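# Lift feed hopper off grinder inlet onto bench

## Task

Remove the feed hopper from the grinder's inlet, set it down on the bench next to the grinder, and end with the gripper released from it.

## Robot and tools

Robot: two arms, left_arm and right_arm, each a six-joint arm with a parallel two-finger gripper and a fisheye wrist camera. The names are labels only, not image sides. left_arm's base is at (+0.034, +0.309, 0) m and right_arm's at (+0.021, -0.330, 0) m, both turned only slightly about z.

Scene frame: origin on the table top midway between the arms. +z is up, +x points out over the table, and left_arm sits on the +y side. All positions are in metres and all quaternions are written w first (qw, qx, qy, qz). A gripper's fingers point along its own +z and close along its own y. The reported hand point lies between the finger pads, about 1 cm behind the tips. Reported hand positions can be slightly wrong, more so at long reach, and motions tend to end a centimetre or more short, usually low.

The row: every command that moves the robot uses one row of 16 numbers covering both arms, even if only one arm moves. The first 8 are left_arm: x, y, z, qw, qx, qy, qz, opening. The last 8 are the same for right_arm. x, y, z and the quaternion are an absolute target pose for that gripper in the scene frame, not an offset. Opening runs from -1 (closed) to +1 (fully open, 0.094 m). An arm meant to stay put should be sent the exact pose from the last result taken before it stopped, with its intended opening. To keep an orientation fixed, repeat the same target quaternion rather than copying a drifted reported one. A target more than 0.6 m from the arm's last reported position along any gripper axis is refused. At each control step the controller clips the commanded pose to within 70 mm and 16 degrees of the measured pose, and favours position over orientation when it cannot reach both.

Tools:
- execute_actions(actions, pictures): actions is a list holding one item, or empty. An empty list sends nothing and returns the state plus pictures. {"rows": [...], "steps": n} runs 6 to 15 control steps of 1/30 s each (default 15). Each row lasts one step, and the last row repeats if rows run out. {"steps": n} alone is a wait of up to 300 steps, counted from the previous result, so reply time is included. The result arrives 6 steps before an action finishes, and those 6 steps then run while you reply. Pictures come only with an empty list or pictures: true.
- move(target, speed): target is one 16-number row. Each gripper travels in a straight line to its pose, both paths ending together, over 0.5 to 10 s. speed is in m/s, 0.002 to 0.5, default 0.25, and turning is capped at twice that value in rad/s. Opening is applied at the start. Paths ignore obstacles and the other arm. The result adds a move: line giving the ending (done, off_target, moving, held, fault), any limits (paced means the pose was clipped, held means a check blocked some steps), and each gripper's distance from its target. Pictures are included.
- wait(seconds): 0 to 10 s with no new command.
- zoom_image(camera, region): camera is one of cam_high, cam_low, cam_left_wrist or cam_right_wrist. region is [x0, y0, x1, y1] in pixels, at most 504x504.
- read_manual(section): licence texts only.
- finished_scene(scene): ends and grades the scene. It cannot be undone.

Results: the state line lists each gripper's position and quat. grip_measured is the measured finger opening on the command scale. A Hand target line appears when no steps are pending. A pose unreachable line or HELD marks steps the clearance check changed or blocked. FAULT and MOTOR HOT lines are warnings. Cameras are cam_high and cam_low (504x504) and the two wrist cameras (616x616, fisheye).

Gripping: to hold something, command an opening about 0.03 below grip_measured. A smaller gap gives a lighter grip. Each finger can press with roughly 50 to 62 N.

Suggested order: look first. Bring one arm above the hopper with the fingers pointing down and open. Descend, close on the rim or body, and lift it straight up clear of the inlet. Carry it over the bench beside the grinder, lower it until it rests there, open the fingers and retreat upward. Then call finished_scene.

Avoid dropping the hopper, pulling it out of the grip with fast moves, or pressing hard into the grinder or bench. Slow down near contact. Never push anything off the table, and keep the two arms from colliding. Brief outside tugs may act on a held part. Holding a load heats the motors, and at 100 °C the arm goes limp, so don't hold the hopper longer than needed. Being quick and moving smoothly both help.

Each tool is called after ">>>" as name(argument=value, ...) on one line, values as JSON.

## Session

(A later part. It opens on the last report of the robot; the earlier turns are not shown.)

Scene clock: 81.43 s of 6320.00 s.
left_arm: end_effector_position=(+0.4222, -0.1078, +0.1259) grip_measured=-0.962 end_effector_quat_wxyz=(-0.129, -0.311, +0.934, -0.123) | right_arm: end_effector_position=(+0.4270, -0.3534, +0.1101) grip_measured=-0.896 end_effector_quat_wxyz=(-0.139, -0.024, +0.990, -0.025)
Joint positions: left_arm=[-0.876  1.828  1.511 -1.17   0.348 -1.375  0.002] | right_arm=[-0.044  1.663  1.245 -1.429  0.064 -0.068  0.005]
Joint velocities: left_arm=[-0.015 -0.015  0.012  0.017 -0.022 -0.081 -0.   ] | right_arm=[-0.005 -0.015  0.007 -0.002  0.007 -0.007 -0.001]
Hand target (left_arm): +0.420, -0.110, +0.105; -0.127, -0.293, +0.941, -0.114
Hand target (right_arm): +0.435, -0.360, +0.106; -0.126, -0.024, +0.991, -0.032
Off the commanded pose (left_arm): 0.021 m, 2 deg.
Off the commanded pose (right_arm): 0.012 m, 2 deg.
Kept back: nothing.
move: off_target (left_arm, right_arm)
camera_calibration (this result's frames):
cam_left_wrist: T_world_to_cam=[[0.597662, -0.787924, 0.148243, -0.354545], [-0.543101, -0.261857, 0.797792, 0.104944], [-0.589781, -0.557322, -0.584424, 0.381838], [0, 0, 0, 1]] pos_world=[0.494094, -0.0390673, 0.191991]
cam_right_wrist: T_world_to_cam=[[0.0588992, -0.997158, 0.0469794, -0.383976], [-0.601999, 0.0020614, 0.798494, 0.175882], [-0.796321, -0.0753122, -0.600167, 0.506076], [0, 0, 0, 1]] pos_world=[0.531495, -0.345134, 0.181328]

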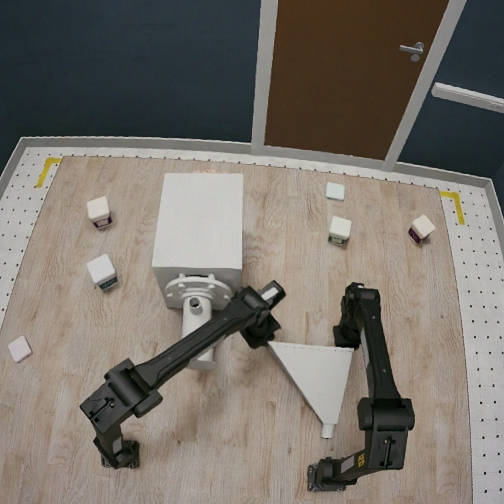

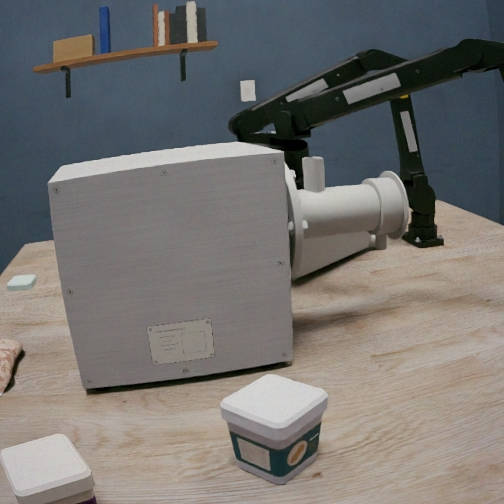

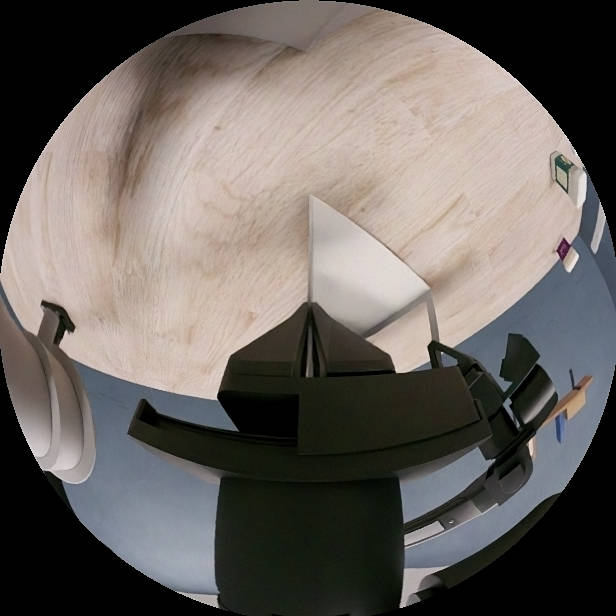

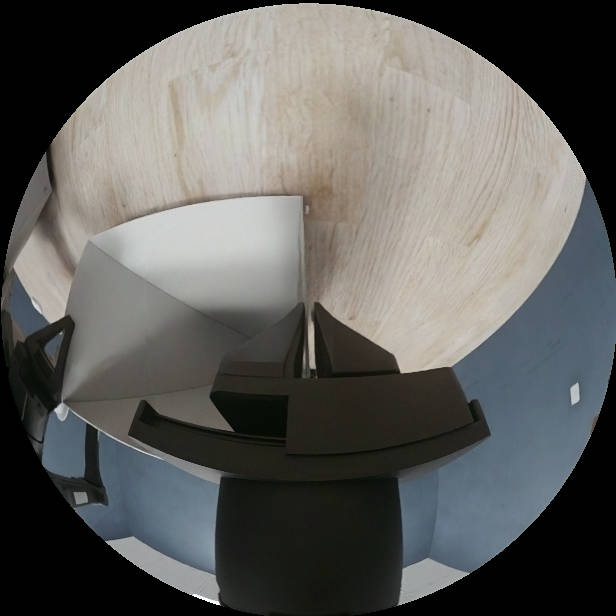

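In contact. Release.

>>> move(target=[0.422,-0.108,0.124,-0.129,-0.311,0.934,-0.123,-0.85,0.427,-0.354,0.11,-0.139,-0.024,0.99,-0.025,-0.8], speed=0.03)

>>> move(target=[0.422,-0.108,0.124,-0.129,-0.311,0.934,-0.123,-0.4,0.427,-0.354,0.11,-0.139,-0.024,0.99,-0.025,-0.4])

>>> move(target=[0.46,-0.09,0.19,-0.05,-0.3,0.94,-0.14,-0.4,0.49,-0.35,0.15,-0.08,-0.024,0.99,-0.025,-0.4], speed=0.08)

Scene clock: 82.43 s of 6320.00 s.
left_arm: end_effector_position=(+0.4227, -0.1073, +0.1258) grip_measured=-0.852 end_effector_quat_wxyz=(-0.128, -0.311, +0.934, -0.122) | right_arm: end_effector_position=(+0.4272, -0.3535, +0.1099) grip_measured=-0.802 end_effector_quat_wxyz=(-0.139, -0.023, +0.990, -0.025)
Joint positions: left_arm=[-0.875  1.828  1.511 -1.17   0.346 -1.376  0.007] | right_arm=[-0.044  1.664  1.245 -1.429  0.064 -0.068  0.009]
Joint velocities: left_arm=[-0.015  0.005  0.012 -0.002 -0.007 -0.022 -0.002] | right_arm=[-0.015 -0.015 -0.007 -0.002 -0.007 -0.066 -0.001]
Hand target (left_arm): +0.422, -0.108, +0.124; -0.129, -0.311, +0.934, -0.123
Hand target (right_arm): +0.427, -0.354, +0.110; -0.139, -0.024, +0.990, -0.025
Off the commanded pose (left_arm): 0.002 m, 0 deg.
Off the commanded pose (right_arm): 0.001 m, 0 deg.
Kept back: nothing.
move: done
camera_calibration (this result's frames):
cam_left_wrist: T_world_to_cam=[[0.598516, -0.787355, 0.147819, -0.354693], [-0.543475, -0.263499, 0.796996, 0.105486], [-0.588568, -0.557351, -0.585617, 0.381973], [0, 0, 0, 1]] pos_world=[0.494436, -0.0385804, 0.192048]
cam_right_wrist: T_world_to_cam=[[0.0587238, -0.997127, 0.047849, -0.384122], [-0.602303, 0.00283469, 0.798263, 0.176565], [-0.796105, -0.0756966, -0.600406, 0.505885], [0, 0, 0, 1]] pos_world=[0.53164, -0.345225, 0.181171]

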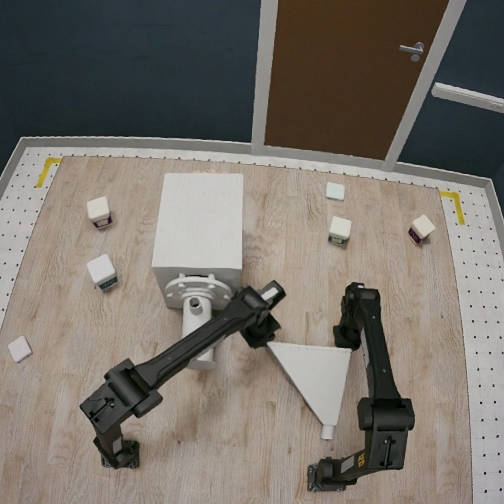

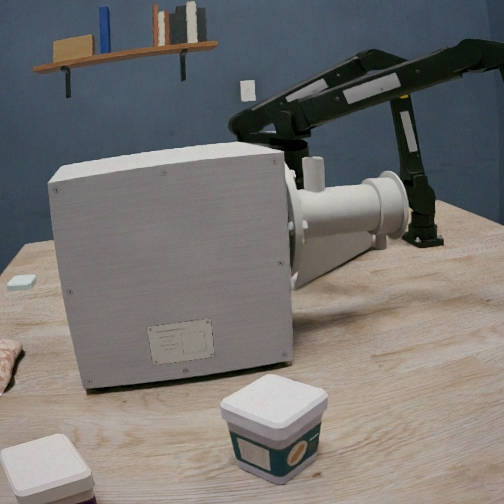

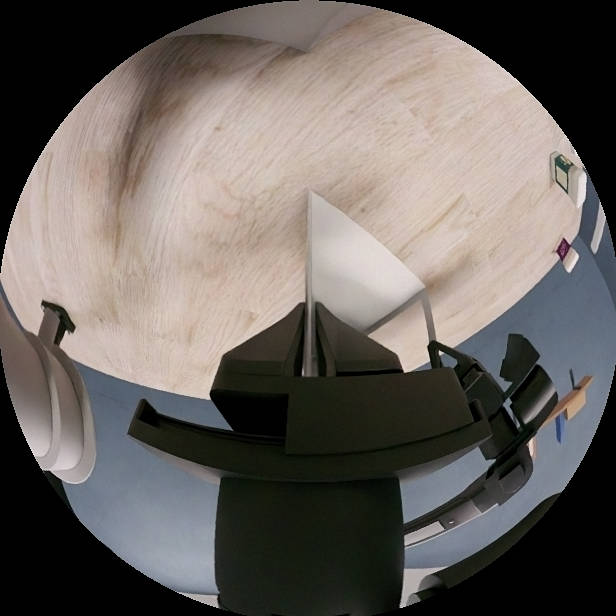

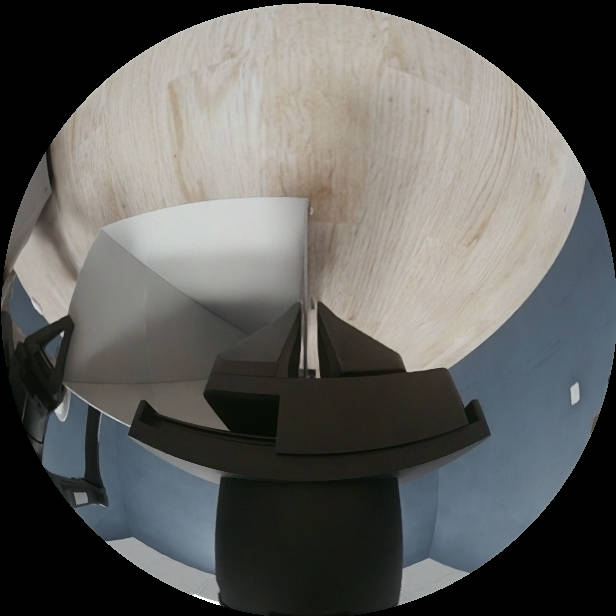

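Scene clock: 83.13 s of 6320.00 s.
left_arm: end_effector_position=(+0.4227, -0.1073, +0.1258) grip_measured=-0.402 end_effector_quat_wxyz=(-0.128, -0.311, +0.934, -0.122) | right_arm: end_effector_position=(+0.4272, -0.3535, +0.1099) grip_measured=-0.401 end_effector_quat_wxyz=(-0.139, -0.023, +0.990, -0.025)
Joint positions: left_arm=[-0.875  1.828  1.511 -1.17   0.346 -1.376  0.028] | right_arm=[-0.044  1.664  1.245 -1.429  0.064 -0.068  0.028]
Joint velocities: left_arm=[-0.005 -0.005 -0.017  0.007  0.051  0.037 -0.001] | right_arm=[-0.005  0.015  0.007  0.012  0.022  0.037  0.   ]
Hand target (left_arm): +0.422, -0.108, +0.124; -0.129, -0.311, +0.934, -0.123
Hand target (right_arm): +0.427, -0.354, +0.110; -0.139, -0.024, +0.990, -0.025
Off the commanded pose (left_arm): 0.002 m, 0 deg.
Off the commanded pose (right_arm): 0.001 m, 0 deg.
Kept back: nothing.
move: done
camera_calibration (this result's frames):
cam_left_wrist: T_world_to_cam=[[0.598516, -0.787355, 0.147819, -0.354693], [-0.543475, -0.263499, 0.796996, 0.105486], [-0.588568, -0.557351, -0.585617, 0.381973], [0, 0, 0, 1]] pos_world=[0.494436, -0.0385804, 0.192048]
cam_right_wrist: T_world_to_cam=[[0.0587238, -0.997127, 0.047849, -0.384122], [-0.602303, 0.00283469, 0.798263, 0.176565], [-0.796105, -0.0756966, -0.600406, 0.505885], [0, 0, 0, 1]] pos_world=[0.53164, -0.345225, 0.181171]

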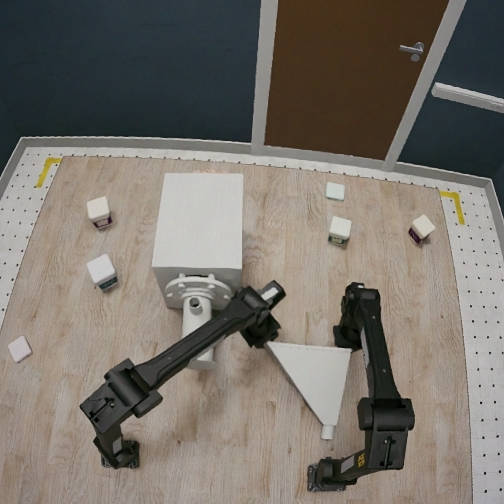

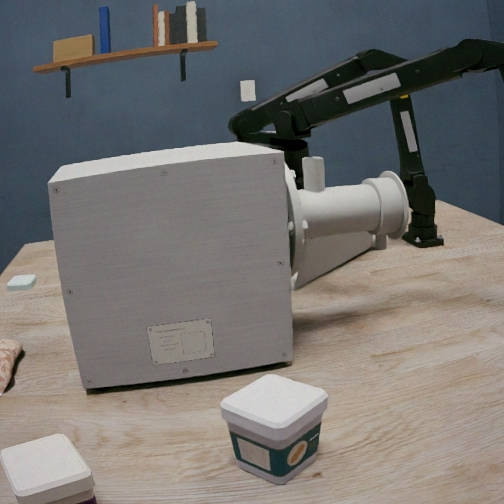

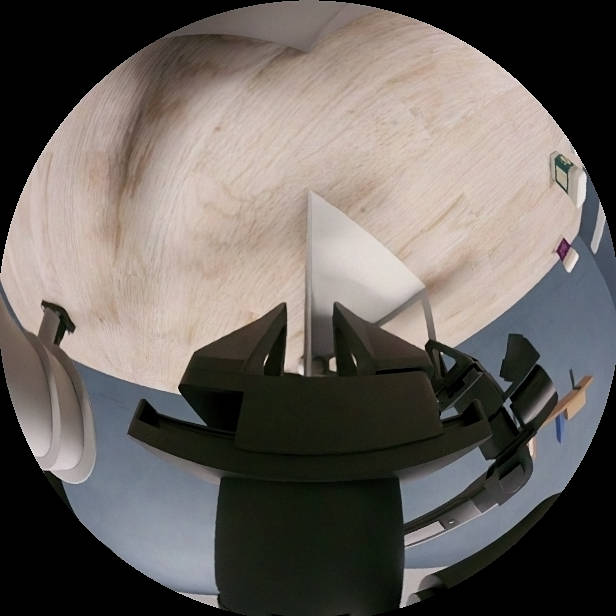

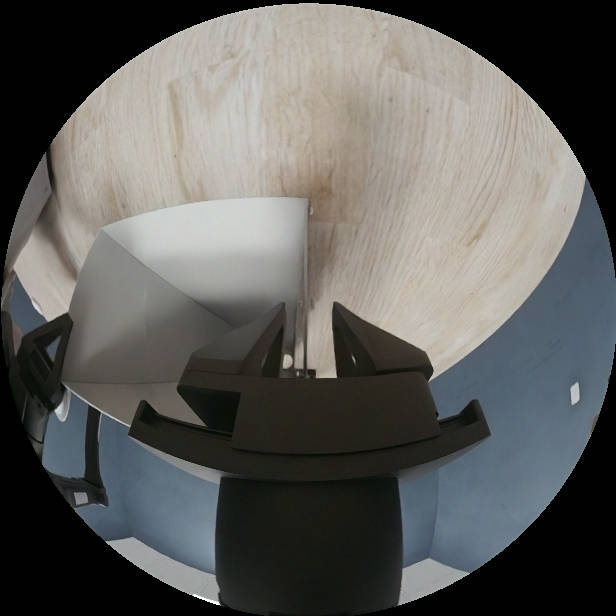

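Scene clock: 84.57 s of 6320.00 s.
left_arm: end_effector_position=(+0.4414, -0.0859, +0.1553) grip_measured=-0.402 end_effector_quat_wxyz=(-0.070, -0.305, +0.943, -0.115) | right_arm: end_effector_position=(+0.4713, -0.3540, +0.1400) grip_measured=-0.401 end_effector_quat_wxyz=(-0.096, -0.022, +0.995, -0.025)
Joint positions: left_arm=[-0.856  1.777  1.531 -1.201  0.24  -1.339  0.028] | right_arm=[-0.044  1.688  1.375 -1.448  0.059 -0.068  0.028]
Joint velocities: left_arm=[ 0.005 -0.005  0.007  0.002  0.007  0.007  0.   ] | right_arm=[-0.015  0.005 -0.002  0.002 -0.007  0.037 -0.   ]
Hand target (left_arm): +0.458, -0.089, +0.190; -0.050, -0.301, +0.942, -0.141
Hand target (right_arm): +0.488, -0.350, +0.152; -0.080, -0.023, +0.996, -0.024
Off the commanded pose (left_arm): 0.040 m, 4 deg.
Off the commanded pose (right_arm): 0.022 m, 2 deg.
Kept back: nothing.
move: off_target (left_arm, right_arm)
camera_calibration (this result's frames):
cam_left_wrist: T_world_to_cam=[[0.577315, -0.798238, 0.171823, -0.348645], [-0.62746, -0.29905, 0.718932, 0.143978], [-0.522496, -0.522862, -0.673509, 0.409622], [0, 0, 0, 1]] pos_world=[0.505644, -0.0210696, 0.232279]
cam_right_wrist: T_world_to_cam=[[0.0533158, -0.997302, 0.0504522, -0.386484], [-0.669161, 0.00181989, 0.743116, 0.218005], [-0.741203, -0.0733804, -0.667258, 0.543335], [0, 0, 0, 1]] pos_world=[0.569208, -0.345968, 0.220041]

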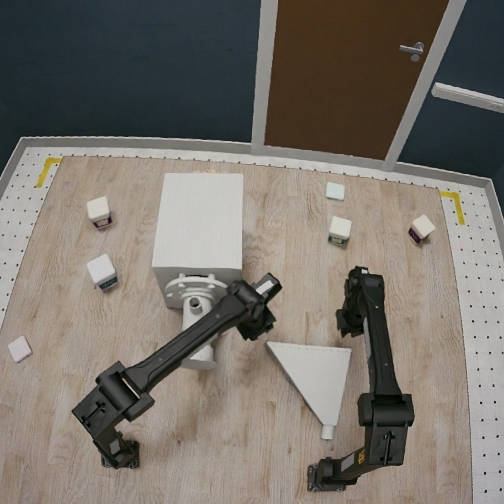

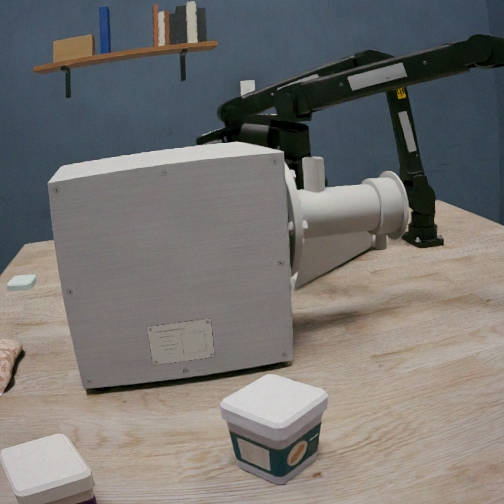

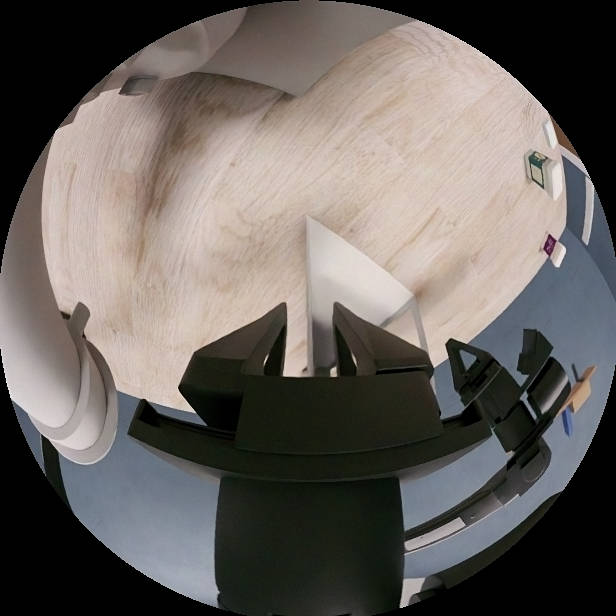

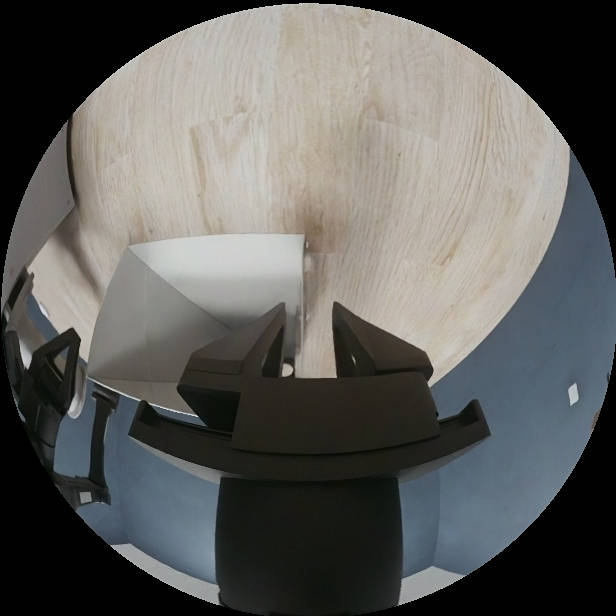

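Left wrist is against the grinder; ease away.

>>> move(target=[0.45,-0.12,0.19,-0.07,-0.305,0.943,-0.115,-0.4,0.49,-0.35,0.15,-0.08,-0.024,0.99,-0.025,-0.4], speed=0.05)

>>> finished_scene(scene=2)

Scene clock: 87.67 s of 6320.00 s.
left_arm: end_effector_position=(+0.4418, -0.1050, +0.1861) grip_measured=-0.402 end_effector_quat_wxyz=(-0.071, -0.305, +0.943, -0.114) | right_arm: end_effector_position=(+0.4714, -0.3540, +0.1385) grip_measured=-0.401 end_effector_quat_wxyz=(-0.098, -0.022, +0.995, -0.025)
Joint positions: left_arm=[-0.881  1.795  1.638 -1.287  0.239 -1.364  0.028] | right_arm=[-0.044  1.691  1.375 -1.448  0.059 -0.068  0.028]
Joint velocities: left_arm=[-0.024 -0.005 -0.002  0.012 -0.022  0.022 -0.   ] | right_arm=[ 0.005 -0.005  0.002  0.012 -0.081  0.051 -0.001]
Hand target (left_arm): +0.449, -0.119, +0.190; -0.069, -0.305, +0.943, -0.116
Hand target (right_arm): +0.489, -0.350, +0.151; -0.080, -0.024, +0.996, -0.025
Off the commanded pose (left_arm): 0.018 m, 0 deg.
Off the commanded pose (right_arm): 0.022 m, 2 deg.
Kept back: nothing.
move: off_target (left_arm, right_arm)
camera_calibration (this result's frames):
cam_left_wrist: T_world_to_cam=[[0.577342, -0.798802, 0.169092, -0.369013], [-0.62498, -0.299071, 0.721081, 0.114883], [-0.52543, -0.521989, -0.671901, 0.421667], [0, 0, 0, 1]] pos_world=[0.506403, -0.0403038, 0.262875]
cam_right_wrist: T_world_to_cam=[[0.0534885, -0.997307, 0.0501676, -0.386456], [-0.666607, 0.00174427, 0.745408, 0.217571], [-0.743488, -0.0733128, -0.664718, 0.543124], [0, 0, 0, 1]] pos_world=[0.569512, -0.345977, 0.218233]

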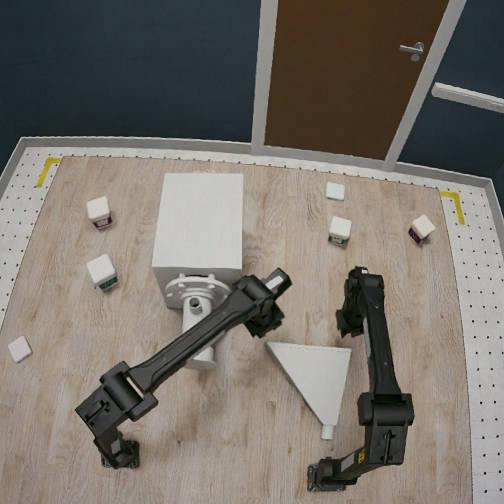

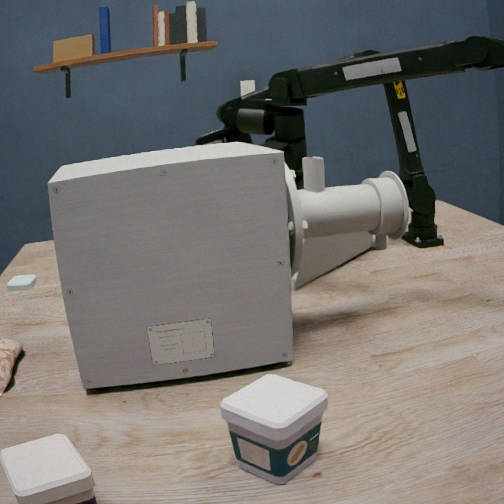

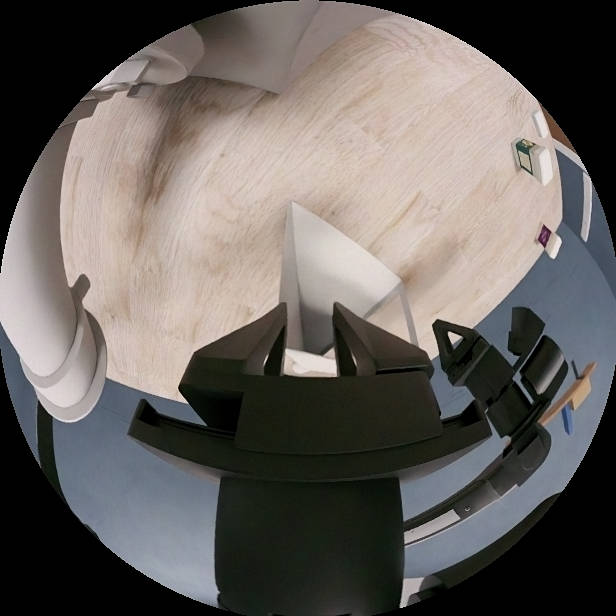

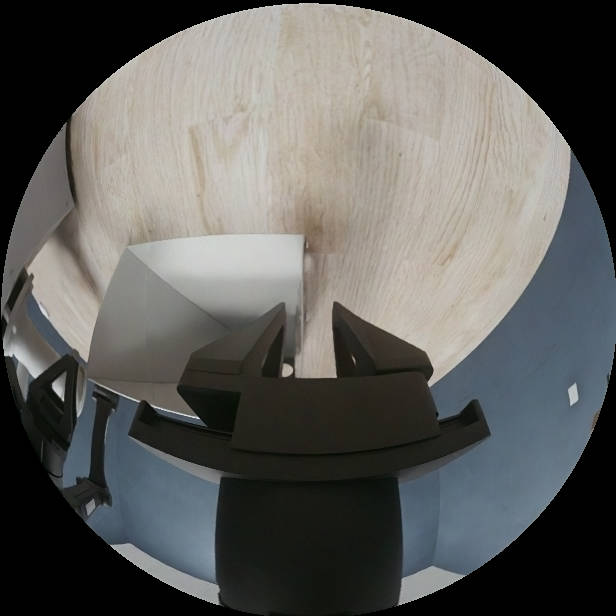

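The scene is finished: the task was done.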